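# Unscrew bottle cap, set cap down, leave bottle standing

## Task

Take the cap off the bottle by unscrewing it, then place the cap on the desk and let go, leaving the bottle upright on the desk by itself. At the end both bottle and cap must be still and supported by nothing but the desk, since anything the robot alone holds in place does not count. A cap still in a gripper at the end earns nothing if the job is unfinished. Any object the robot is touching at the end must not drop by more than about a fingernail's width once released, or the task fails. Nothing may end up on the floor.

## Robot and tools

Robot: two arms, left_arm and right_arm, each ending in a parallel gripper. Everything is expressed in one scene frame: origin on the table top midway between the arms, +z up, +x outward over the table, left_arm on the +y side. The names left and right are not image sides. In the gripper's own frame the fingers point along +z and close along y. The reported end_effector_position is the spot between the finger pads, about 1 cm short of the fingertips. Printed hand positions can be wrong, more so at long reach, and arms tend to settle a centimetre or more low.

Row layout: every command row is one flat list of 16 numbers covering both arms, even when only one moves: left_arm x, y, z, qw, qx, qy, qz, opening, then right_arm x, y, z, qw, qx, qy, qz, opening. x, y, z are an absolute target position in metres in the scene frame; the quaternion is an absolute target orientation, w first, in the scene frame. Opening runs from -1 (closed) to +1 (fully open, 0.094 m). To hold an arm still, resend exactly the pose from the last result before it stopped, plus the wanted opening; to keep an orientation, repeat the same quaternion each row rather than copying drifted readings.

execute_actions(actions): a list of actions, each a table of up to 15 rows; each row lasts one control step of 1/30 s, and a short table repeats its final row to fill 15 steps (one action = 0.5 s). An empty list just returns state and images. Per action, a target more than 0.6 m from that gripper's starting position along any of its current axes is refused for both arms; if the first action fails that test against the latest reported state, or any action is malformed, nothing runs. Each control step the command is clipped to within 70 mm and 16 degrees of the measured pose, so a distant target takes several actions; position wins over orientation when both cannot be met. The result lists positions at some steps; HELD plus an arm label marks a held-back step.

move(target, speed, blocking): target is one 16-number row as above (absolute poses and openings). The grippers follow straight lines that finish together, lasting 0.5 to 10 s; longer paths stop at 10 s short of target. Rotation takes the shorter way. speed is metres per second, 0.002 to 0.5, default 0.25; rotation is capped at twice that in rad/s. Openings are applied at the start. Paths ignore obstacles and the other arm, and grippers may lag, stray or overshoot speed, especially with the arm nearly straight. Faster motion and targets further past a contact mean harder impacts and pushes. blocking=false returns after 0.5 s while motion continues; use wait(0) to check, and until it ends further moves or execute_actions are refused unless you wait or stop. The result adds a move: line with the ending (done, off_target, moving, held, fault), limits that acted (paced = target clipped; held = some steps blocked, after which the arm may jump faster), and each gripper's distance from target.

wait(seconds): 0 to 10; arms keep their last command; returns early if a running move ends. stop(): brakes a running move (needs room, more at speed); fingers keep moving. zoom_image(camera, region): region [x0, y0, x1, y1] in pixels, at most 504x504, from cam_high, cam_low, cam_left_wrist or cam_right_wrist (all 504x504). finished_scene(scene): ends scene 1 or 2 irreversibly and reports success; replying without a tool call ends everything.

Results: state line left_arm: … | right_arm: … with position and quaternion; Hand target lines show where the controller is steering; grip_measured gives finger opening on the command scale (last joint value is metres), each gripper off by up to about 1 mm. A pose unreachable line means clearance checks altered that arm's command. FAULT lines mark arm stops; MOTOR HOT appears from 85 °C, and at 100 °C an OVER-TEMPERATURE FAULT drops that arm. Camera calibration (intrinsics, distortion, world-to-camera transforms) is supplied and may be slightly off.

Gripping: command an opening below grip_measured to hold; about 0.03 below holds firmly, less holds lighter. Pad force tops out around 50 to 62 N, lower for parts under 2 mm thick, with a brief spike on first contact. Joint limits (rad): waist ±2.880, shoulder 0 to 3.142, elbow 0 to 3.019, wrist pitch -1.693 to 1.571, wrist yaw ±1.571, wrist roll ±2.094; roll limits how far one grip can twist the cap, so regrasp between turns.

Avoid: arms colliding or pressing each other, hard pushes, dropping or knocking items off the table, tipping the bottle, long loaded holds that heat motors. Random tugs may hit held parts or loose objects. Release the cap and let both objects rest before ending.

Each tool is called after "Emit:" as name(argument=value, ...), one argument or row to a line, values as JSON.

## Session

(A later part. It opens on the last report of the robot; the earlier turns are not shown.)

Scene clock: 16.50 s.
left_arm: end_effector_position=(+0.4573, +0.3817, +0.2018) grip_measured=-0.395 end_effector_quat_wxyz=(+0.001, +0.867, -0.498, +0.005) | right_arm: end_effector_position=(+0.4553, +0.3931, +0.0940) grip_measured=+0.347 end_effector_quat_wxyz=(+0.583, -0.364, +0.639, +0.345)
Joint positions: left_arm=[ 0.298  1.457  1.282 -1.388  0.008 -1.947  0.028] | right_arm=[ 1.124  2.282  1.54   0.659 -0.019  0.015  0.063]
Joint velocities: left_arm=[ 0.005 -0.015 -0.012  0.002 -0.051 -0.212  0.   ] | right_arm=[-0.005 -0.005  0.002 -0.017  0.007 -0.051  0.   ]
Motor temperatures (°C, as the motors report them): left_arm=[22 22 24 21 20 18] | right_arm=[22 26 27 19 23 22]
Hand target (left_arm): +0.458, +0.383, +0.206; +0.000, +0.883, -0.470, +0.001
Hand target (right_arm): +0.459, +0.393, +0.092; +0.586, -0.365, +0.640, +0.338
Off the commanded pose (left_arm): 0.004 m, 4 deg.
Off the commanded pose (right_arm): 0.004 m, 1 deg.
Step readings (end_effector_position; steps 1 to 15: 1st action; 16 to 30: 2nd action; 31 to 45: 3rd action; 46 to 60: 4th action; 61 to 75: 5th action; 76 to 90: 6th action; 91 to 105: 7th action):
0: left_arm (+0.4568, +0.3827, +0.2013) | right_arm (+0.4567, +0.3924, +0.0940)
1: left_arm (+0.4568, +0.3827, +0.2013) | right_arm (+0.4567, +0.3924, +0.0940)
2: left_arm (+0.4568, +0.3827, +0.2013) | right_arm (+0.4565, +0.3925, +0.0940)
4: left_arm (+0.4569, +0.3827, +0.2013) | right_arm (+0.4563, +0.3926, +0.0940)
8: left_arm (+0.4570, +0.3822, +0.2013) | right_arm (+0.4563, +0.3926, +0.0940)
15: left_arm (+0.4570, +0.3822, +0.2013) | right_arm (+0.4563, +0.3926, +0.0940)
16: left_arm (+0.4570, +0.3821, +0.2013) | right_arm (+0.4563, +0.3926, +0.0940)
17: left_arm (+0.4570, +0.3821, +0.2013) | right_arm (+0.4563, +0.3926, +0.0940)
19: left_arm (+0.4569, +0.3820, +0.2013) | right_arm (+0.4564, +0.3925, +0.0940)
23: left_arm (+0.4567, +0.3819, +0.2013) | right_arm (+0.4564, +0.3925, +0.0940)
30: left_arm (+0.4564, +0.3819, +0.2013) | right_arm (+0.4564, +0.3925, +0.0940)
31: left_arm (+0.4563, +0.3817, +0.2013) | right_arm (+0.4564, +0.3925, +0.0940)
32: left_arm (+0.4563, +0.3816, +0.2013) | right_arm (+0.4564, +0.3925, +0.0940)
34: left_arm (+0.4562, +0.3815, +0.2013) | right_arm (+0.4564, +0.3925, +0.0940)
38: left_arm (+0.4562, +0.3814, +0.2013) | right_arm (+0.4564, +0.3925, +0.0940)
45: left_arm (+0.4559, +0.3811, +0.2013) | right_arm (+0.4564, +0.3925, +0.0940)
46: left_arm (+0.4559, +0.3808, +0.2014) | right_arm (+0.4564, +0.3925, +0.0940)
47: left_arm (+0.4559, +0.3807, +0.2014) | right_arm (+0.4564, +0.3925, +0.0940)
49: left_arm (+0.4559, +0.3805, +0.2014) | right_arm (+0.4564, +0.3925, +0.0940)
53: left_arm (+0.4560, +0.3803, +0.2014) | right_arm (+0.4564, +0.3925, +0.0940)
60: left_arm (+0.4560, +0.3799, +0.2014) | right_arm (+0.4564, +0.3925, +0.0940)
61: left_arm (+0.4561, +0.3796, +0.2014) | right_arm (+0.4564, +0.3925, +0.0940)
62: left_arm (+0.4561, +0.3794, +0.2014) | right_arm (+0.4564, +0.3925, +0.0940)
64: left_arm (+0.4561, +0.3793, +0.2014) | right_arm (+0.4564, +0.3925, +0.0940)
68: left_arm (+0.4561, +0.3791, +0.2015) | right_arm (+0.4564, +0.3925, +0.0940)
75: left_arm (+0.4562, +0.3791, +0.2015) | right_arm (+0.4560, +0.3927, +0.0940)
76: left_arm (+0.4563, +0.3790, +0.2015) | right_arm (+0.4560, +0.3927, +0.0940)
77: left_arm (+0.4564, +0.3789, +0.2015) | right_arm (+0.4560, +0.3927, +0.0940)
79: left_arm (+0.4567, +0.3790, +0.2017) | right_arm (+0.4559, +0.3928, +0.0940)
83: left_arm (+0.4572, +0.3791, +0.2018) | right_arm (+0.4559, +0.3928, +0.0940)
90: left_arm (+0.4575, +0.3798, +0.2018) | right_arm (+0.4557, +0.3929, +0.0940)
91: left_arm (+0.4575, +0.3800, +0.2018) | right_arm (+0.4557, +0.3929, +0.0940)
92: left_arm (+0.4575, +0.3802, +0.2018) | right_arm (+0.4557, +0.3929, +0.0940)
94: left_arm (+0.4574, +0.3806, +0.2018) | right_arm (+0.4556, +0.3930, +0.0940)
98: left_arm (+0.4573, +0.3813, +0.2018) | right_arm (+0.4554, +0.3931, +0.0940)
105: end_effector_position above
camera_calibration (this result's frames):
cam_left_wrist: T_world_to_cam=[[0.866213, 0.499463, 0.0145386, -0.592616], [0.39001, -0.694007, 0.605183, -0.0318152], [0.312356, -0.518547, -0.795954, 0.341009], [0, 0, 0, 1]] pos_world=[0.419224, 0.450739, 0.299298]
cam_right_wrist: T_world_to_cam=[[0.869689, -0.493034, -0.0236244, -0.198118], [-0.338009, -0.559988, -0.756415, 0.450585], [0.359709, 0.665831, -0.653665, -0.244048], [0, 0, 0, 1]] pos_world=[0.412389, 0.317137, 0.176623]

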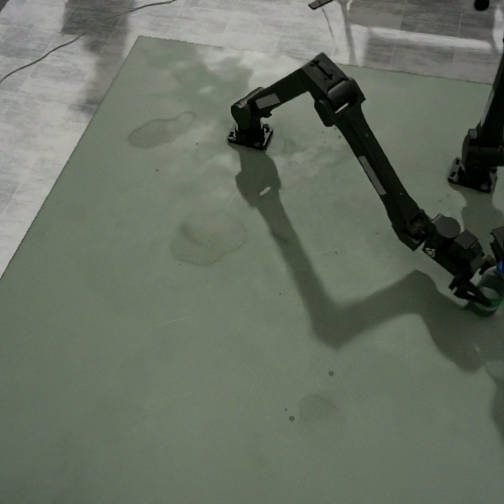

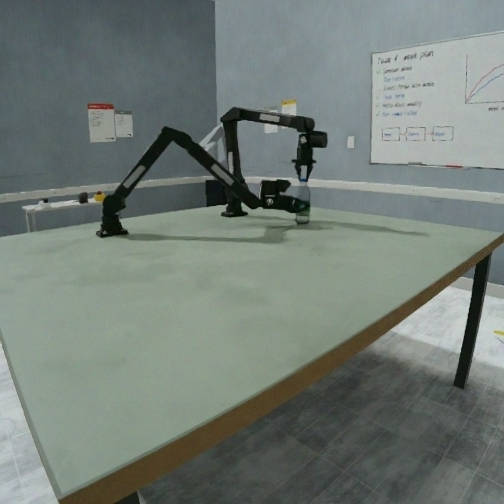

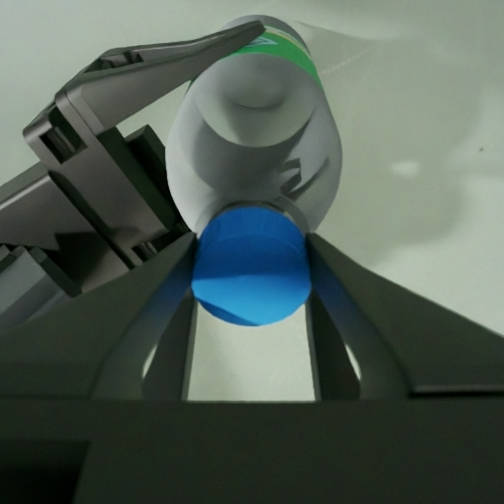

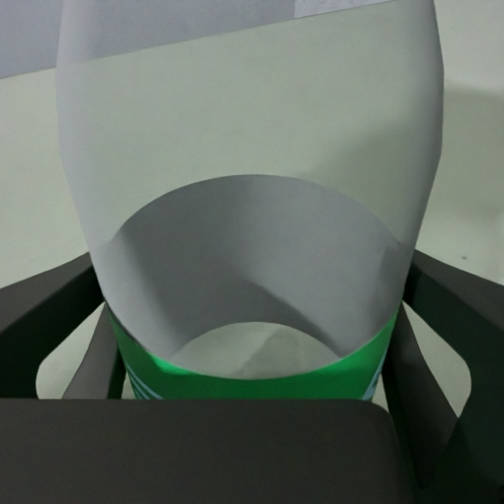

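Return, regrip, second stroke with more upward bias.

Emit:
execute_actions(
  actions=[
    [[0.458,0.383,0.203,0,-0.875,0.484,0,0,0.459,0.393,0.092,0.585,-0.365,0.639,0.338,0.3],[0.458,0.383,0.203,0,-0.875,0.484,0,0,0.459,0.393,0.092,0.585,-0.365,0.639,0.338,0.3],[0.458,0.383,0.203,0,-0.875,0.484,0,0,0.459,0.393,0.092,0.585,-0.365,0.639,0.338,0.3],[0.458,0.383,0.203,0,-0.64,0.77,0,0,0.459,0.393,0.092,0.585,-0.365,0.639,0.338,0.3]],
    [[0.458,0.383,0.203,0,-0.36,0.933,0,0,0.459,0.393,0.092,0.585,-0.365,0.639,0.338,0.3]],
    [[0.458,0.383,0.203,0,-0.04,1,0,0,0.459,0.393,0.092,0.585,-0.365,0.639,0.338,0.3]],
    [[0.458,0.383,0.203,0,0.3,0.954,0,0,0.459,0.393,0.092,0.585,-0.365,0.639,0.338,0.3]],
    [[0.458,0.383,0.203,0,0.59,0.807,0,0,0.459,0.393,0.092,0.585,-0.365,0.639,0.338,0.3]],
    [[0.458,0.383,0.203,0,0.809,0.588,0,0,0.459,0.393,0.092,0.585,-0.365,0.639,0.338,0.3]],
    [[0.458,0.383,0.203,0,0.809,0.588,0,0,0.459,0.393,0.092,0.585,-0.365,0.639,0.338,0.3]],
    [[0.458,0.383,0.203,0,0.804,0.595,0,-0.43,0.459,0.393,0.092,0.585,-0.365,0.639,0.338,0.3],[0.458,0.383,0.203,0,0.804,0.595,0,-0.43,0.459,0.393,0.092,0.585,-0.365,0.639,0.338,0.3],[0.458,0.383,0.203,0,0.804,0.595,0,-0.43,0.459,0.393,0.092,0.585,-0.365,0.639,0.338,0.3],[0.458,0.383,0.203,0,0.804,0.595,0,-0.43,0.459,0.393,0.092,0.585,-0.365,0.639,0.338,0.3],[0.458,0.383,0.203,0,0.804,0.595,0,-0.43,0.459,0.393,0.092,0.585,-0.365,0.639,0.338,0.3],[0.458,0.383,0.205,0,0.559,0.829,0,-0.43,0.459,0.393,0.092,0.585,-0.365,0.639,0.338,0.3]],
    [[0.459,0.383,0.207,0,0.259,0.966,0,-0.43,0.459,0.393,0.092,0.585,-0.365,0.639,0.338,0.3]],
    [[0.459,0.383,0.208,0,-0.087,0.996,0,-0.43,0.459,0.393,0.092,0.585,-0.365,0.639,0.338,0.3]],
    [[0.459,0.383,0.209,0,-0.407,0.914,0,-0.43,0.459,0.393,0.092,0.585,-0.365,0.639,0.338,0.3]],
    [[0.459,0.383,0.21,0,-0.682,0.731,0,-0.43,0.459,0.393,0.092,0.585,-0.365,0.639,0.338,0.3]],
    [[0.459,0.383,0.211,0,-0.883,0.469,0,-0.43,0.459,0.393,0.092,0.585,-0.365,0.639,0.338,0.3]],
    [[0.459,0.383,0.212,0,-0.883,0.469,0,-0.43,0.459,0.393,0.092,0.585,-0.365,0.639,0.338,0.3]],
    [[0.462,0.383,0.224,0,-0.883,0.469,0,-0.43,0.459,0.393,0.092,0.585,-0.365,0.639,0.338,0.3]],
  ],
)

Scene clock: 26.90 s.
left_arm: end_effector_position=(+0.4520, +0.3817, +0.2071) grip_measured=-0.394 end_effector_quat_wxyz=(+0.008, +0.879, -0.477, -0.008) | right_arm: end_effector_position=(+0.4530, +0.3945, +0.0940) grip_measured=+0.347 end_effector_quat_wxyz=(+0.586, -0.372, +0.635, +0.340)
Joint positions: left_arm=[ 0.298  1.46   1.298 -1.431  0.004 -1.996  0.028] | right_arm=[ 1.127  2.282  1.54   0.659 -0.018 -0.006  0.063]
Joint velocities: left_arm=[-0.015  0.005 -0.002 -0.002  0.051 -0.007 -0.001] | right_arm=[-0.005 -0.005 -0.007  0.017 -0.051  0.037  0.001]
Motor temperatures (°C, as the motors report them): left_arm=[22 22 25 21 20 18] | right_arm=[22 27 27 19 23 22]
Hand target (left_arm): +0.461, +0.383, +0.224; -0.000, +0.883, -0.469, +0.000
Hand target (right_arm): +0.459, +0.393, +0.092; +0.586, -0.365, +0.640, +0.338
Off the commanded pose (left_arm): 0.020 m, 2 deg.
Off the commanded pose (right_arm): 0.007 m, 1 deg.
Step readings (end_effector_position; steps 1 to 15: 1st action; 16 to 30: 2nd action; 31 to 45: 3rd action; 46 to 60: 4th action; 61 to 75: 5th action; 76 to 90: 6th action; 91 to 105: 7th action; 106 to 120: 8th action; 121 to 135: 9th action; 136 to 150: 10th action; 151 to 165: 11th action; 166 to 180: 12th action; 181 to 195: 13th action):
0: left_arm (+0.4573, +0.3818, +0.2018) | right_arm (+0.4553, +0.3931, +0.0940)
1: left_arm (+0.4571, +0.3820, +0.2018) | right_arm (+0.4555, +0.3930, +0.0940)
2: left_arm (+0.4567, +0.3824, +0.2016) | right_arm (+0.4557, +0.3929, +0.0940)
4: left_arm (+0.4564, +0.3830, +0.2012) | right_arm (+0.4560, +0.3927, +0.0940)
8: left_arm (+0.4562, +0.3845, +0.2012) | right_arm (+0.4560, +0.3927, +0.0940)
15: left_arm (+0.4562, +0.3847, +0.2012) | right_arm (+0.4560, +0.3927, +0.0940)
16: left_arm (+0.4561, +0.3849, +0.2012) | right_arm (+0.4560, +0.3927, +0.0940)
17: left_arm (+0.4561, +0.3851, +0.2012) | right_arm (+0.4560, +0.3927, +0.0940)
19: left_arm (+0.4561, +0.3853, +0.2012) | right_arm (+0.4560, +0.3927, +0.0940)
23: left_arm (+0.4561, +0.3853, +0.2012) | right_arm (+0.4560, +0.3927, +0.0940)
30: left_arm (+0.4561, +0.3849, +0.2012) | right_arm (+0.4560, +0.3927, +0.0940)
31: left_arm (+0.4561, +0.3851, +0.2012) | right_arm (+0.4560, +0.3927, +0.0940)
32: left_arm (+0.4561, +0.3853, +0.2012) | right_arm (+0.4560, +0.3927, +0.0940)
34: left_arm (+0.4561, +0.3854, +0.2012) | right_arm (+0.4560, +0.3927, +0.0940)
38: left_arm (+0.4561, +0.3854, +0.2012) | right_arm (+0.4560, +0.3927, +0.0940)
45: left_arm (+0.4561, +0.3849, +0.2012) | right_arm (+0.4560, +0.3927, +0.0940)
46: left_arm (+0.4561, +0.3851, +0.2012) | right_arm (+0.4560, +0.3927, +0.0940)
47: left_arm (+0.4561, +0.3853, +0.2012) | right_arm (+0.4560, +0.3927, +0.0940)
49: left_arm (+0.4560, +0.3855, +0.2012) | right_arm (+0.4560, +0.3927, +0.0940)
53: left_arm (+0.4560, +0.3855, +0.2012) | right_arm (+0.4560, +0.3927, +0.0940)
60: left_arm (+0.4561, +0.3851, +0.2012) | right_arm (+0.4560, +0.3927, +0.0940)
61: left_arm (+0.4561, +0.3853, +0.2012) | right_arm (+0.4560, +0.3927, +0.0940)
62: left_arm (+0.4561, +0.3854, +0.2012) | right_arm (+0.4560, +0.3927, +0.0940)
64: left_arm (+0.4560, +0.3855, +0.2012) | right_arm (+0.4560, +0.3927, +0.0940)
68: left_arm (+0.4560, +0.3855, +0.2012) | right_arm (+0.4560, +0.3927, +0.0940)
75: left_arm (+0.4561, +0.3850, +0.2012) | right_arm (+0.4560, +0.3927, +0.0940)
76: left_arm (+0.4561, +0.3851, +0.2012) | right_arm (+0.4560, +0.3927, +0.0940)
77: left_arm (+0.4561, +0.3853, +0.2012) | right_arm (+0.4560, +0.3927, +0.0940)
79: left_arm (+0.4561, +0.3854, +0.2012) | right_arm (+0.4560, +0.3927, +0.0940)
83: left_arm (+0.4561, +0.3854, +0.2012) | right_arm (+0.4560, +0.3927, +0.0940)
90: left_arm (+0.4562, +0.3846, +0.2012) | right_arm (+0.4560, +0.3927, +0.0940)
91: left_arm (+0.4562, +0.3844, +0.2012) | right_arm (+0.4560, +0.3927, +0.0940)
92: left_arm (+0.4562, +0.3842, +0.2012) | right_arm (+0.4560, +0.3927, +0.0940)
94: left_arm (+0.4563, +0.3838, +0.2012) | right_arm (+0.4560, +0.3927, +0.0940)
98: left_arm (+0.4563, +0.3836, +0.2012) | right_arm (+0.4560, +0.3927, +0.0940)
105: left_arm (+0.4563, +0.3836, +0.2012) | right_arm (+0.4560, +0.3927, +0.0940)
106: left_arm (+0.4563, +0.3835, +0.2012) | right_arm (+0.4560, +0.3927, +0.0940)
107: left_arm (+0.4564, +0.3832, +0.2012) | right_arm (+0.4558, +0.3929, +0.0940)
109: left_arm (+0.4564, +0.3831, +0.2012) | right_arm (+0.4556, +0.3930, +0.0940)
113: left_arm (+0.4565, +0.3825, +0.2012) | right_arm (+0.4556, +0.3930, +0.0940)
120: left_arm (+0.4565, +0.3825, +0.2012) | right_arm (+0.4558, +0.3929, +0.0940)
121: left_arm (+0.4564, +0.3825, +0.2012) | right_arm (+0.4558, +0.3929, +0.0940)
122: left_arm (+0.4563, +0.3824, +0.2012) | right_arm (+0.4558, +0.3929, +0.0940)
124: left_arm (+0.4563, +0.3824, +0.2012) | right_arm (+0.4558, +0.3929, +0.0940)
128: left_arm (+0.4560, +0.3824, +0.2012) | right_arm (+0.4558, +0.3929, +0.0940)
135: left_arm (+0.4555, +0.3823, +0.2012) | right_arm (+0.4558, +0.3929, +0.0940)
136: left_arm (+0.4553, +0.3822, +0.2012) | right_arm (+0.4558, +0.3929, +0.0940)
137: left_arm (+0.4552, +0.3821, +0.2012) | right_arm (+0.4558, +0.3929, +0.0940)
139: left_arm (+0.4552, +0.3820, +0.2012) | right_arm (+0.4558, +0.3929, +0.0940)
143: left_arm (+0.4549, +0.3818, +0.2012) | right_arm (+0.4558, +0.3929, +0.0940)
150: left_arm (+0.4547, +0.3816, +0.2012) | right_arm (+0.4558, +0.3929, +0.0940)
151: left_arm (+0.4546, +0.3814, +0.2012) | right_arm (+0.4558, +0.3929, +0.0940)
152: left_arm (+0.4545, +0.3813, +0.2012) | right_arm (+0.4558, +0.3929, +0.0940)
154: left_arm (+0.4545, +0.3811, +0.2012) | right_arm (+0.4558, +0.3929, +0.0940)
158: left_arm (+0.4546, +0.3807, +0.2012) | right_arm (+0.4558, +0.3929, +0.0940)
165: left_arm (+0.4544, +0.3805, +0.2012) | right_arm (+0.4558, +0.3929, +0.0940)
166: left_arm (+0.4544, +0.3802, +0.2012) | right_arm (+0.4558, +0.3929, +0.0940)
167: left_arm (+0.4544, +0.3800, +0.2012) | right_arm (+0.4558, +0.3929, +0.0940)
169: left_arm (+0.4544, +0.3799, +0.2012) | right_arm (+0.4558, +0.3929, +0.0940)
173: left_arm (+0.4544, +0.3798, +0.2012) | right_arm (+0.4558, +0.3929, +0.0940)
180: left_arm (+0.4544, +0.3798, +0.2012) | right_arm (+0.4556, +0.3930, +0.0940)
181: left_arm (+0.4544, +0.3798, +0.2012) | right_arm (+0.4556, +0.3930, +0.0940)
182: left_arm (+0.4545, +0.3797, +0.2014) | right_arm (+0.4556, +0.3930, +0.0940)
184: left_arm (+0.4545, +0.3796, +0.2014) | right_arm (+0.4556, +0.3930, +0.0940)
Lines left out of this list: 12.
camera_calibration (this result's frames):
cam_left_wrist: T_world_to_cam=[[0.840464, 0.541764, -0.0105621, -0.587447], [0.441692, -0.673666, 0.592522, -0.0614799], [0.313892, -0.502659, -0.805485, 0.342081], [0, 0, 0, 1]] pos_world=[0.413507, 0.448791, 0.305765]
cam_right_wrist: T_world_to_cam=[[0.871895, -0.489684, -0.00300311, -0.199668], [-0.32219, -0.569027, -0.756572, 0.446983], [0.368773, 0.660619, -0.653903, -0.246154], [0, 0, 0, 1]] pos_world=[0.408877, 0.319185, 0.176615]

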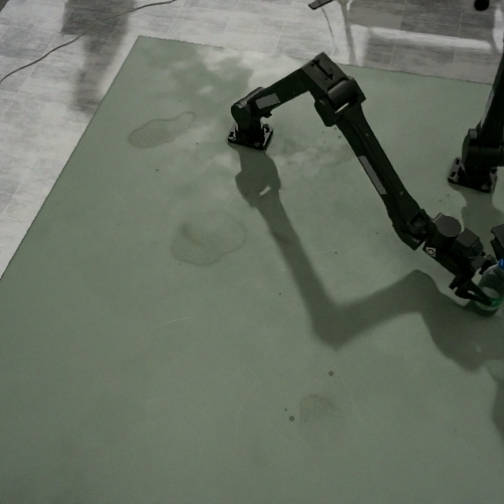

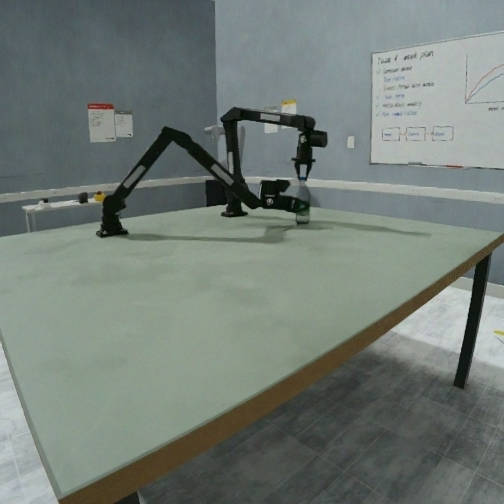

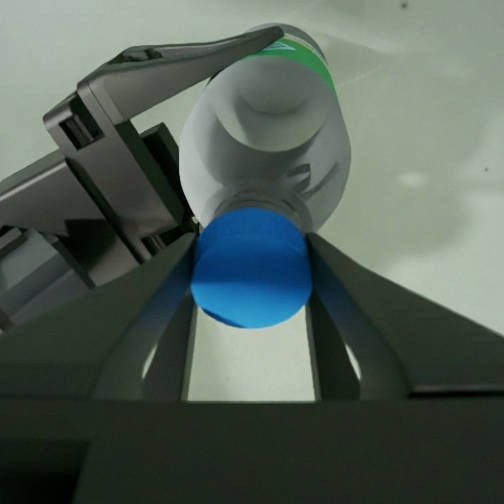

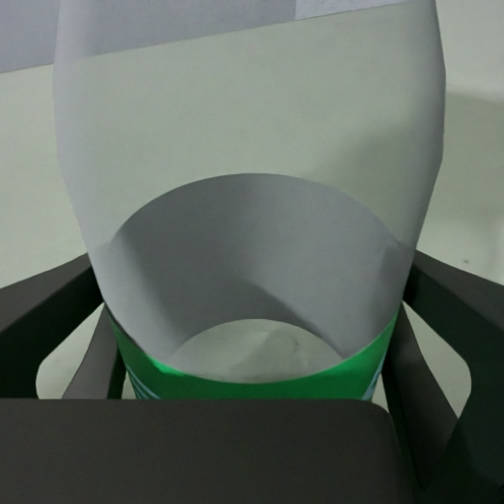

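Ambiguous; lift a bit more.

Emit:
execute_actions(
  actions=[
    [[0.464,0.383,0.236,0,-0.883,0.469,0,-0.43,0.459,0.393,0.092,0.585,-0.365,0.639,0.338,0.3]],
  ],
)

Scene clock: 28.03 s.
left_arm: end_effector_position=(+0.4499, +0.3817, +0.2184) grip_measured=-0.394 end_effector_quat_wxyz=(+0.013, +0.879, -0.476, -0.015) | right_arm: end_effector_position=(+0.4529, +0.3946, +0.0940) grip_measured=+0.347 end_effector_quat_wxyz=(+0.586, -0.371, +0.635, +0.339)
Joint positions: left_arm=[ 0.298  1.462  1.33  -1.478  0.002 -1.998  0.028] | right_arm=[ 1.128  2.282  1.54   0.659 -0.015 -0.006  0.063]
Joint velocities: left_arm=[ 0.005 -0.015  0.007 -0.022 -0.066  0.066  0.001] | right_arm=[ 0.005 -0.005 -0.002 -0.012 -0.007 -0.037  0.001]
Motor temperatures (°C, as the motors report them): left_arm=[22 22 25 21 20 18] | right_arm=[22 27 28 19 23 22]
Hand target (left_arm): +0.463, +0.383, +0.236; -0.000, +0.883, -0.469, +0.000
Hand target (right_arm): +0.459, +0.393, +0.092; +0.586, -0.365, +0.640, +0.338
Off the commanded pose (left_arm): 0.023 m, 2 deg.
Off the commanded pose (right_arm): 0.007 m, 1 deg.
Step readings (end_effector_position):
0: left_arm (+0.4520, +0.3817, +0.2071) | right_arm (+0.4530, +0.3945, +0.0940)
1: left_arm (+0.4516, +0.3817, +0.2084) | right_arm (+0.4530, +0.3945, +0.0940)
2: left_arm (+0.4515, +0.3817, +0.2101) | right_arm (+0.4527, +0.3947, +0.0940)
4: left_arm (+0.4518, +0.3819, +0.2148) | right_arm (+0.4524, +0.3948, +0.0940)
8: left_arm (+0.4509, +0.3818, +0.2184) | right_arm (+0.4529, +0.3946, +0.0940)
15: end_effector_position above
camera_calibration (this result's frames):
cam_left_wrist: T_world_to_cam=[[0.839134, 0.543307, -0.0259235, -0.582185], [0.453304, -0.672195, 0.585379, -0.0715398], [0.300615, -0.502963, -0.810345, 0.358991], [0, 0, 0, 1]] pos_world=[0.413043, 0.448776, 0.317693]
cam_right_wrist: T_world_to_cam=[[0.87081, -0.491616, -0.00198951, -0.198388], [-0.322785, -0.568695, -0.756568, 0.447126], [0.370809, 0.65947, -0.653911, -0.24663], [0, 0, 0, 1]] pos_world=[0.408537, 0.319393, 0.176613]

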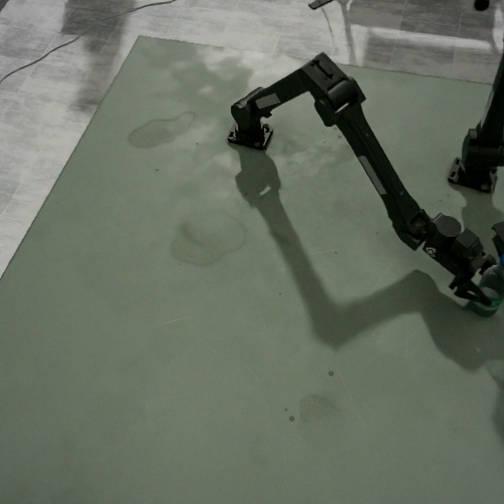

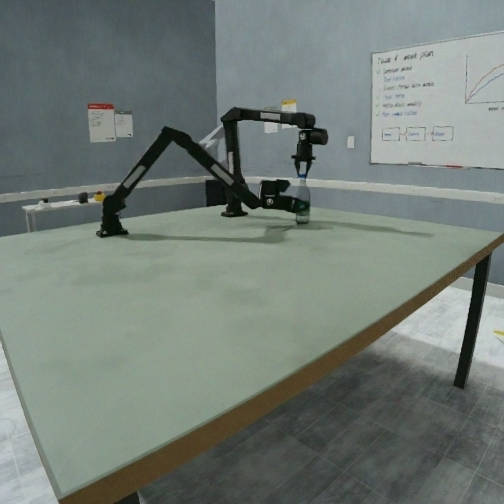

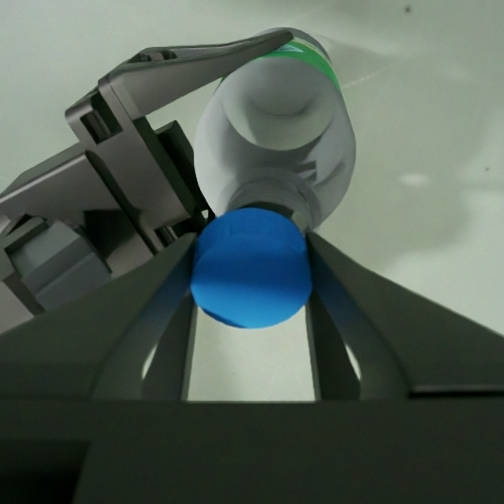

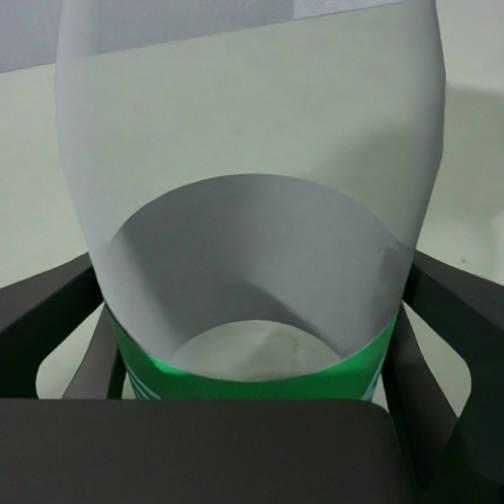

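Emit:
execute_actions(
  actions=[
    [[0.46,0.39,0.262,0,-0.883,0.469,0,-0.43,0.455,0.394,0.093,0.585,-0.368,0.637,0.338,0.3]],
  ],
)

Emit:
move(
  target=[0.39,0.57,0.24,0,-0.883,0.469,0,-0.43,0.455,0.394,0.093,0.585,-0.368,0.637,0.338,1],
  speed=0.3,
)

Emit:
move(
  target=[0.39,0.57,0.03,0,-0.883,0.469,0,-0.43,0.39,0.282,0.1,0.585,-0.368,0.637,0.338,1],
  speed=0.2,
)

Scene clock: 29.33 s.
left_arm: end_effector_position=(+0.4495, +0.3821, +0.2400) grip_measured=-0.394 end_effector_quat_wxyz=(+0.016, +0.880, -0.475, -0.020) | right_arm: end_effector_position=(+0.4529, +0.3946, +0.0940) grip_measured=+0.347 end_effector_quat_wxyz=(+0.586, -0.371, +0.635, +0.339)
Joint positions: left_arm=[ 0.299  1.462  1.387 -1.546  0.001 -1.999  0.028] | right_arm=[ 1.128  2.282  1.54   0.659 -0.015 -0.006  0.063]
Joint velocities: left_arm=[-0.015  0.005 -0.007  0.007 -0.037  0.051 -0.   ] | right_arm=[-0.015  0.005  0.002 -0.012 -0.007 -0.022 -0.001]
Motor temperatures (°C, as the motors report them): left_arm=[22 22 25 21 20 18] | right_arm=[22 27 28 19 23 22]
Hand target (left_arm): +0.458, +0.390, +0.262; -0.001, +0.883, -0.469, -0.000
Hand target (right_arm): +0.455, +0.394, +0.093; +0.586, -0.368, +0.638, +0.338
Off the commanded pose (left_arm): 0.026 m, 3 deg.
Off the commanded pose (right_arm): 0.002 m, 0 deg.
Step readings (end_effector_position):
0: left_arm (+0.4499, +0.3817, +0.2184) | right_arm (+0.4529, +0.3946, +0.0940)
1: left_arm (+0.4482, +0.3815, +0.2206) | right_arm (+0.4529, +0.3946, +0.0940)
2: left_arm (+0.4460, +0.3811, +0.2233) | right_arm (+0.4529, +0.3946, +0.0940)
4: left_arm (+0.4459, +0.3813, +0.2310) | right_arm (+0.4529, +0.3946, +0.0940)
8: left_arm (+0.4501, +0.3820, +0.2398) | right_arm (+0.4529, +0.3946, +0.0940)
15: end_effector_position above
camera_calibration (this result's frames):
cam_left_wrist: T_world_to_cam=[[0.83819, 0.54421, -0.0356855, -0.57908], [0.460496, -0.671161, 0.580936, -0.0862763], [0.2922, -0.503367, -0.813167, 0.381396], [0, 0, 0, 1]] pos_world=[0.413665, 0.449218, 0.339595]
cam_right_wrist: T_world_to_cam=[[0.87081, -0.491616, -0.00198951, -0.198388], [-0.322785, -0.568695, -0.756568, 0.447126], [0.370809, 0.65947, -0.653911, -0.24663], [0, 0, 0, 1]] pos_world=[0.408537, 0.319393, 0.176613]

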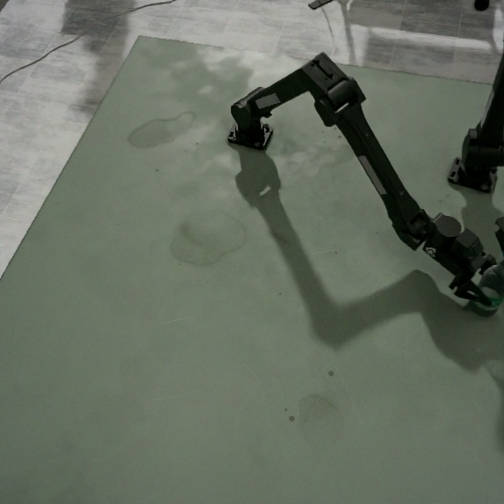

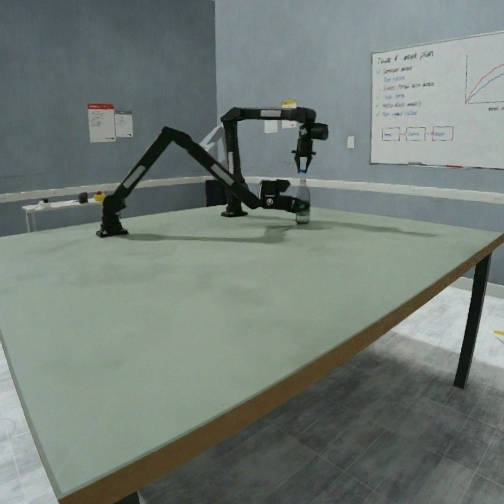

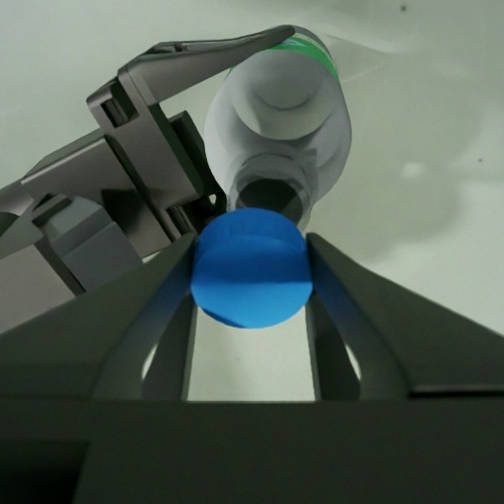

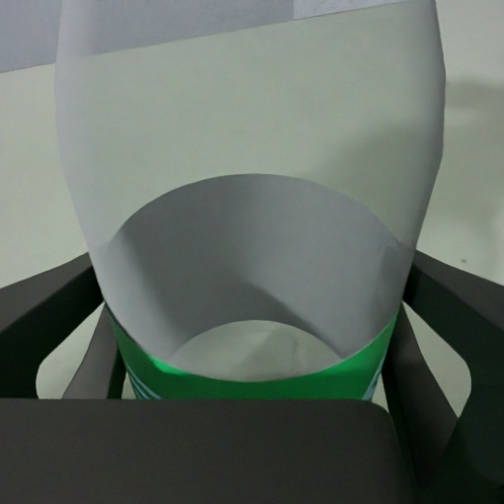

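Scene clock: 30.63 s.
left_arm: end_effector_position=(+0.3768, +0.5673, +0.2300) grip_measured=-0.394 end_effector_quat_wxyz=(+0.010, +0.889, -0.458, -0.015) | right_arm: end_effector_position=(+0.4529, +0.3946, +0.0940) grip_measured=+1.000 end_effector_quat_wxyz=(+0.586, -0.371, +0.635, +0.339)
Joint positions: left_arm=[ 0.771  1.461  1.359 -1.5   -0.018 -1.567  0.028] | right_arm=[ 1.128  2.282  1.54   0.659 -0.015 -0.006  0.094]
Joint velocities: left_arm=[-0.005  0.005 -0.007  0.007 -0.037 -0.007 -0.001] | right_arm=[-0.005 -0.005 -0.017 -0.007  0.037  0.007  0.   ]
Motor temperatures (°C, as the motors report them): left_arm=[22 22 25 21 20 18] | right_arm=[22 27 28 19 23 22]
Hand target (left_arm): +0.388, +0.572, +0.241; -0.006, +0.883, -0.469, -0.005
Hand target (right_arm): +0.455, +0.394, +0.093; +0.586, -0.368, +0.638, +0.338
Off the commanded pose (left_arm): 0.017 m, 3 deg.
Off the commanded pose (right_arm): 0.002 m, 0 deg.
move: off_target (left_arm)
camera_calibration (this result's frames):
cam_left_wrist: T_world_to_cam=[[0.816346, 0.577207, -0.0203088, -0.633246], [0.478764, -0.656613, 0.582789, 0.0617777], [0.323055, -0.485481, -0.81237, 0.465794], [0, 0, 0, 1]] pos_world=[0.336894, 0.632211, 0.329533]
cam_right_wrist: T_world_to_cam=[[0.87081, -0.491616, -0.00198951, -0.198388], [-0.322785, -0.568695, -0.756568, 0.447126], [0.370809, 0.65947, -0.653911, -0.24663], [0, 0, 0, 1]] pos_world=[0.408537, 0.319393, 0.176613]

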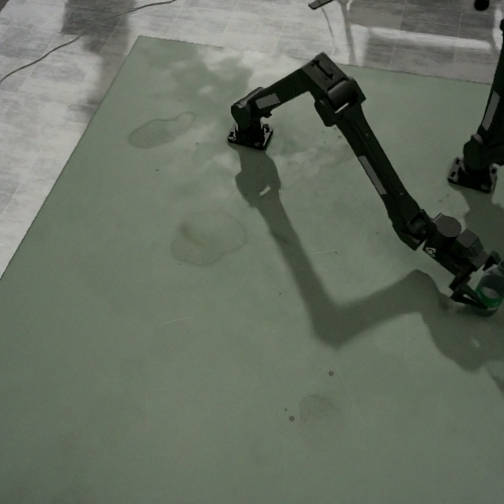

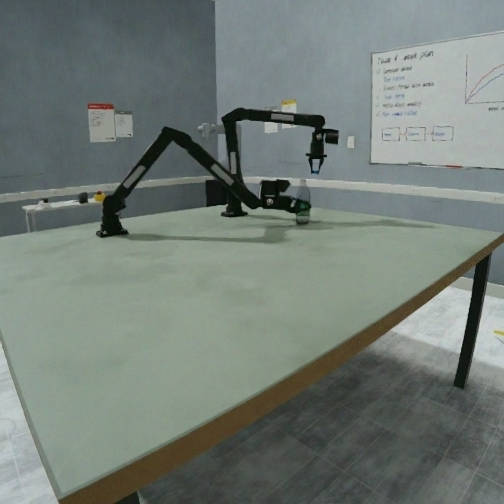

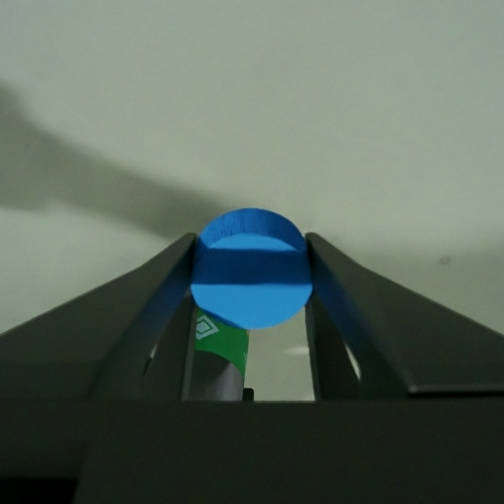

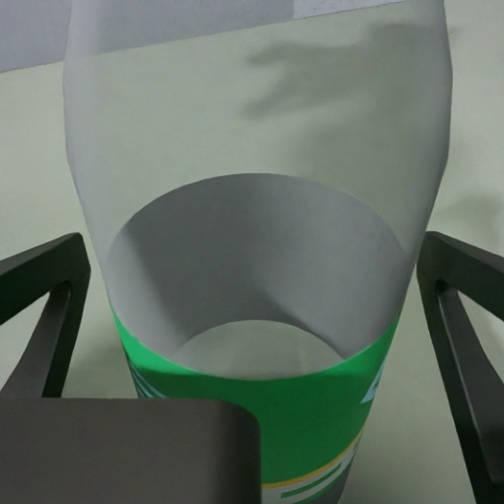

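Scene clock: 32.07 s.
left_arm: end_effector_position=(+0.3892, +0.5731, +0.0308) grip_measured=-0.394 end_effector_quat_wxyz=(+0.002, +0.889, -0.459, -0.003) | right_arm: end_effector_position=(+0.3884, +0.2853, +0.0898) grip_measured=+1.000 end_effector_quat_wxyz=(+0.578, -0.375, +0.643, +0.334)
Joint positions: left_arm=[ 0.771  1.667  1.04  -0.949 -0.003 -1.564  0.028] | right_arm=[ 1.128  2.062  1.09   0.863 -0.015 -0.006  0.094]
Joint velocities: left_arm=[-0.024 -0.015 -0.002 -0.022  0.037 -0.007  0.   ] | right_arm=[-0.005 -0.005 -0.002 -0.002 -0.022 -0.022  0.   ]
Motor temperatures (°C, as the motors report them): left_arm=[22 22 25 21 20 18] | right_arm=[22 27 27 19 23 22]
Hand target (left_arm): +0.392, +0.572, +0.030; -0.000, +0.883, -0.469, -0.000
Hand target (right_arm): +0.390, +0.282, +0.099; +0.586, -0.369, +0.638, +0.338
Off the commanded pose (left_arm): 0.003 m, 1 deg.
Off the commanded pose (right_arm): 0.011 m, 1 deg.
move: off_target (right_arm)
camera_calibration (this result's frames):
cam_left_wrist: T_world_to_cam=[[0.817953, 0.575267, 0.00461083, -0.651137], [0.460219, -0.659137, 0.594758, 0.184042], [0.345184, -0.484362, -0.803891, 0.293238], [0, 0, 0, 1]] pos_world=[0.346678, 0.63792, 0.129273]
cam_right_wrist: T_world_to_cam=[[0.870781, -0.491666, -0.00249171, -0.195865], [-0.33265, -0.585404, -0.739356, 0.367985], [0.362057, 0.644645, -0.673311, -0.14402], [0, 0, 0, 1]] pos_world=[0.345109, 0.211962, 0.174614]

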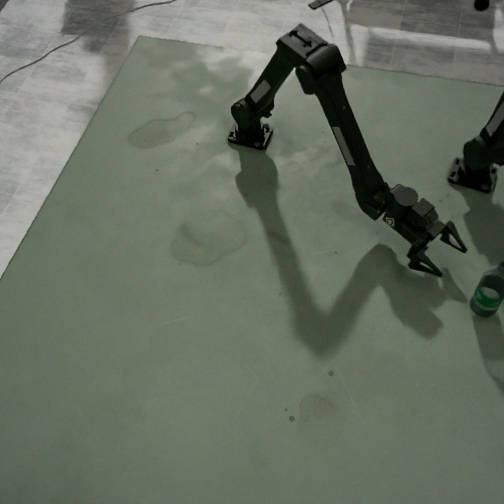

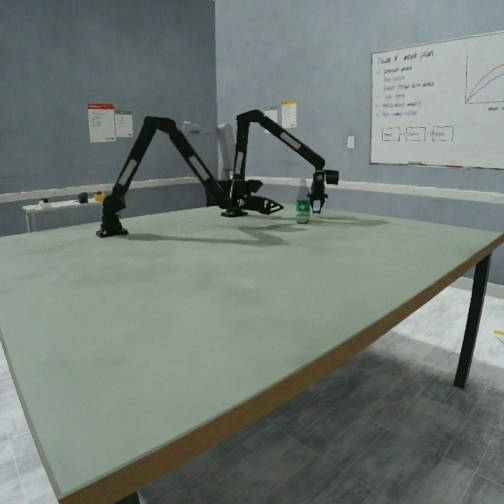

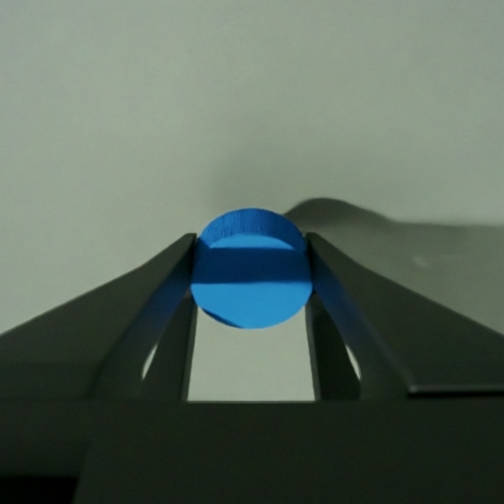

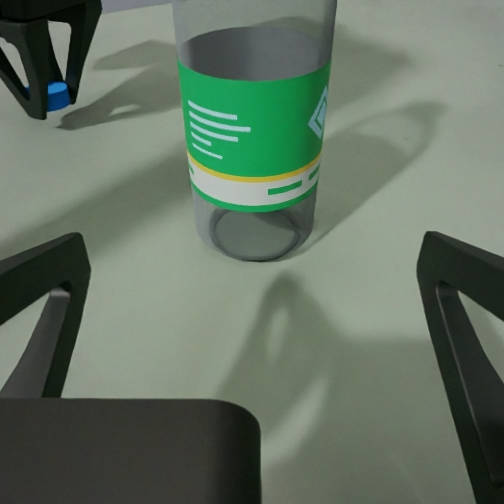

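Emit:
move(
  target=[0.39,0.572,0.004,0,-0.883,0.469,0,-0.43,0.39,0.282,0.1,0.585,-0.368,0.637,0.338,1],
  speed=0.04,
)

Scene clock: 33.80 s.
left_arm: end_effector_position=(+0.3932, +0.5759, +0.0172) grip_measured=-0.394 end_effector_quat_wxyz=(-0.010, +0.888, -0.460, +0.004) | right_arm: end_effector_position=(+0.3884, +0.2853, +0.0898) grip_measured=+1.000 end_effector_quat_wxyz=(+0.578, -0.375, +0.643, +0.334)
Joint positions: left_arm=[ 0.771  1.686  1.02  -0.883 -0.003 -1.56   0.028] | right_arm=[ 1.128  2.062  1.09   0.863 -0.015 -0.006  0.094]
Joint velocities: left_arm=[-0.005  0.005 -0.007  0.002 -0.051 -0.051  0.   ] | right_arm=[-0.015 -0.005 -0.017 -0.007  0.051 -0.022  0.   ]
Motor temperatures (°C, as the motors report them): left_arm=[22 22 25 21 20 18] | right_arm=[22 27 27 19 23 22]
Hand target (left_arm): +0.390, +0.572, +0.004; +0.000, +0.883, -0.469, -0.000
Hand target (right_arm): +0.390, +0.282, +0.100; +0.586, -0.369, +0.638, +0.338
Off the commanded pose (left_arm): 0.014 m, 2 deg.
Off the commanded pose (right_arm): 0.011 m, 1 deg.
move: off_target (left_arm, right_arm)
camera_calibration (this result's frames):
cam_left_wrist: T_world_to_cam=[[0.819502, 0.572157, 0.0324457, -0.655206], [0.444383, -0.670199, 0.594439, 0.20471], [0.361858, -0.472725, -0.803486, 0.269057], [0, 0, 0, 1]] pos_world=[0.348613, 0.639267, 0.115755]
cam_right_wrist: T_world_to_cam=[[0.870781, -0.491666, -0.00249171, -0.195865], [-0.33265, -0.585404, -0.739356, 0.367985], [0.362057, 0.644645, -0.673311, -0.14402], [0, 0, 0, 1]] pos_world=[0.345109, 0.211962, 0.174614]

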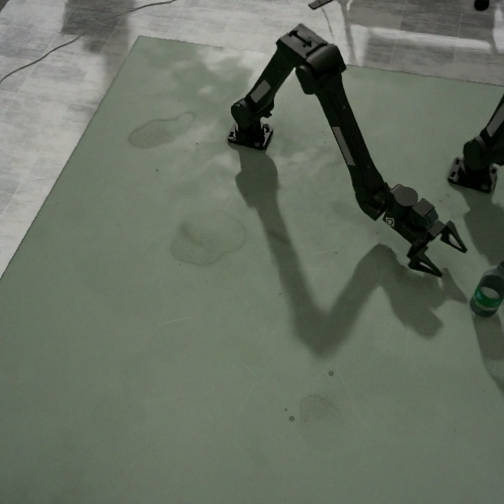

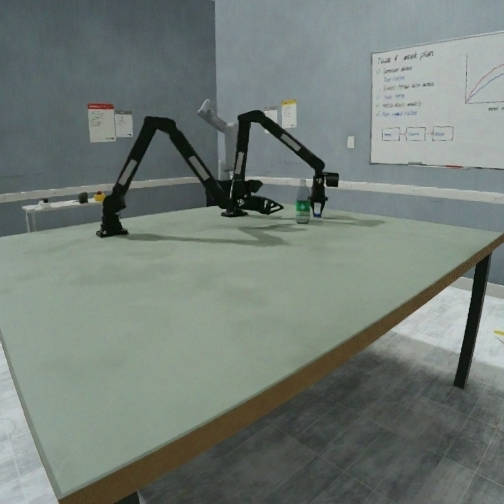

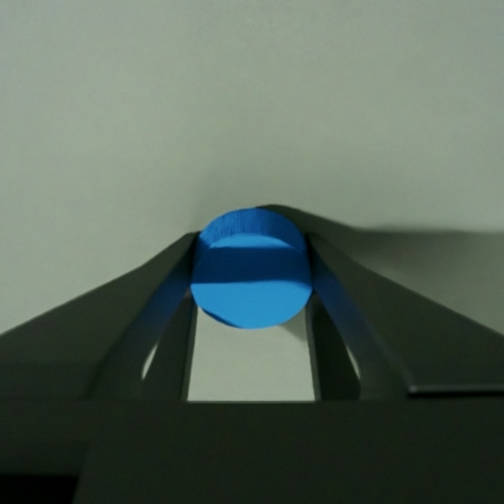

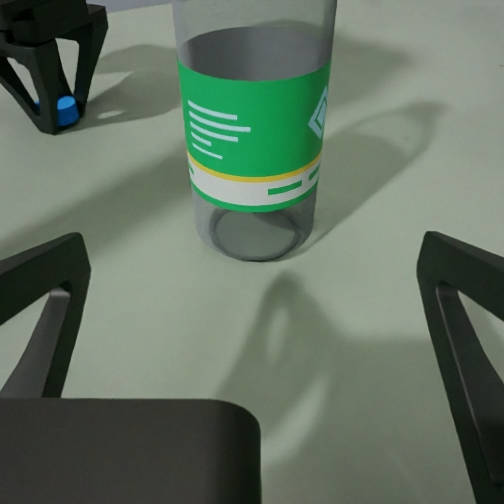

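Nearly touching; release and lift.

Emit:
move(
  target=[0.395,0.577,0.075,0,-0.883,0.469,0,0.4,0.39,0.282,0.1,0.585,-0.368,0.637,0.338,1],
  speed=0.1,
)

Scene clock: 35.37 s.
left_arm: end_effector_position=(+0.3799, +0.5663, +0.0561) grip_measured=+0.397 end_effector_quat_wxyz=(+0.020, +0.887, -0.462, -0.012) | right_arm: end_effector_position=(+0.3884, +0.2853, +0.0898) grip_measured=+1.000 end_effector_quat_wxyz=(+0.578, -0.375, +0.643, +0.334)
Joint positions: left_arm=[ 0.771  1.625  1.064 -1.056 -0.003 -1.557  0.066] | right_arm=[ 1.128  2.062  1.09   0.863 -0.015 -0.006  0.094]
Joint velocities: left_arm=[ 0.015 -0.005 -0.027 -0.017  0.022 -0.007 -0.001] | right_arm=[-0.015 -0.015 -0.012  0.007 -0.007  0.022  0.   ]
Motor temperatures (°C, as the motors report them): left_arm=[22 22 25 21 20 18] | right_arm=[22 27 27 19 23 22]
Hand target (left_arm): +0.394, +0.576, +0.075; -0.000, +0.883, -0.469, +0.000
Hand target (right_arm): +0.390, +0.282, +0.100; +0.586, -0.369, +0.638, +0.338
Off the commanded pose (left_arm): 0.026 m, 3 deg.
Off the commanded pose (right_arm): 0.011 m, 1 deg.
move: off_target (left_arm, right_arm)
camera_calibration (this result's frames):
cam_left_wrist: T_world_to_cam=[[0.82114, 0.569577, -0.0362039, -0.635343], [0.475511, -0.647689, 0.595305, 0.156448], [0.315623, -0.506044, -0.802684, 0.336983], [0, 0, 0, 1]] pos_world=[0.340954, 0.633735, 0.154354]
cam_right_wrist: T_world_to_cam=[[0.870781, -0.491666, -0.00249171, -0.195865], [-0.33265, -0.585404, -0.739356, 0.367985], [0.362057, 0.644645, -0.673311, -0.14402], [0, 0, 0, 1]] pos_world=[0.345109, 0.211962, 0.174614]

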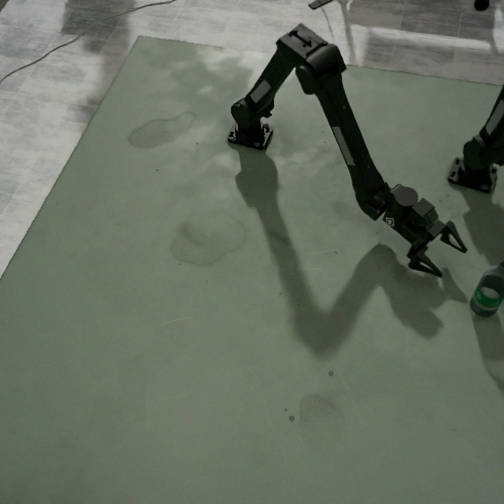

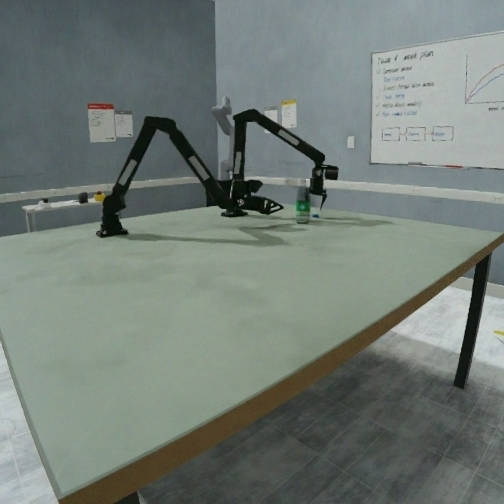

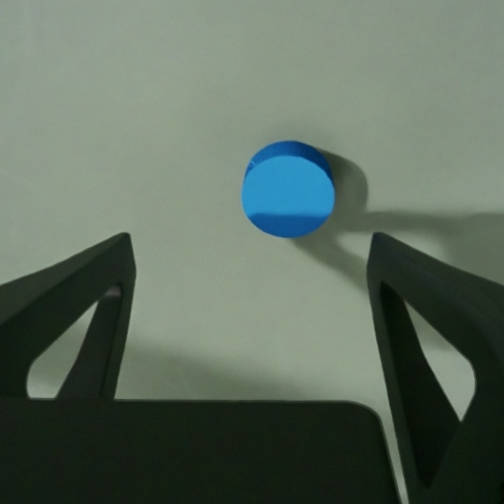

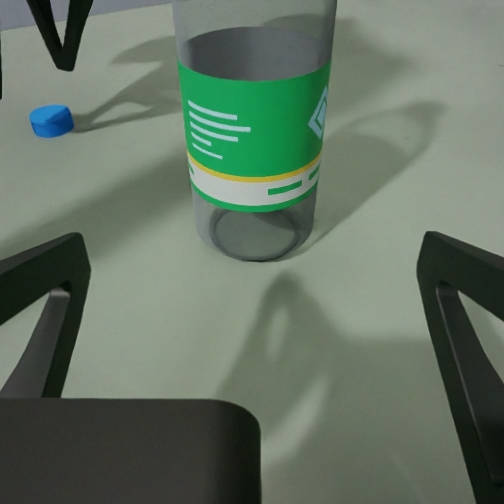

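Emit:
finished_scene(
  scene=2,
)

The scene is finished: the task was done.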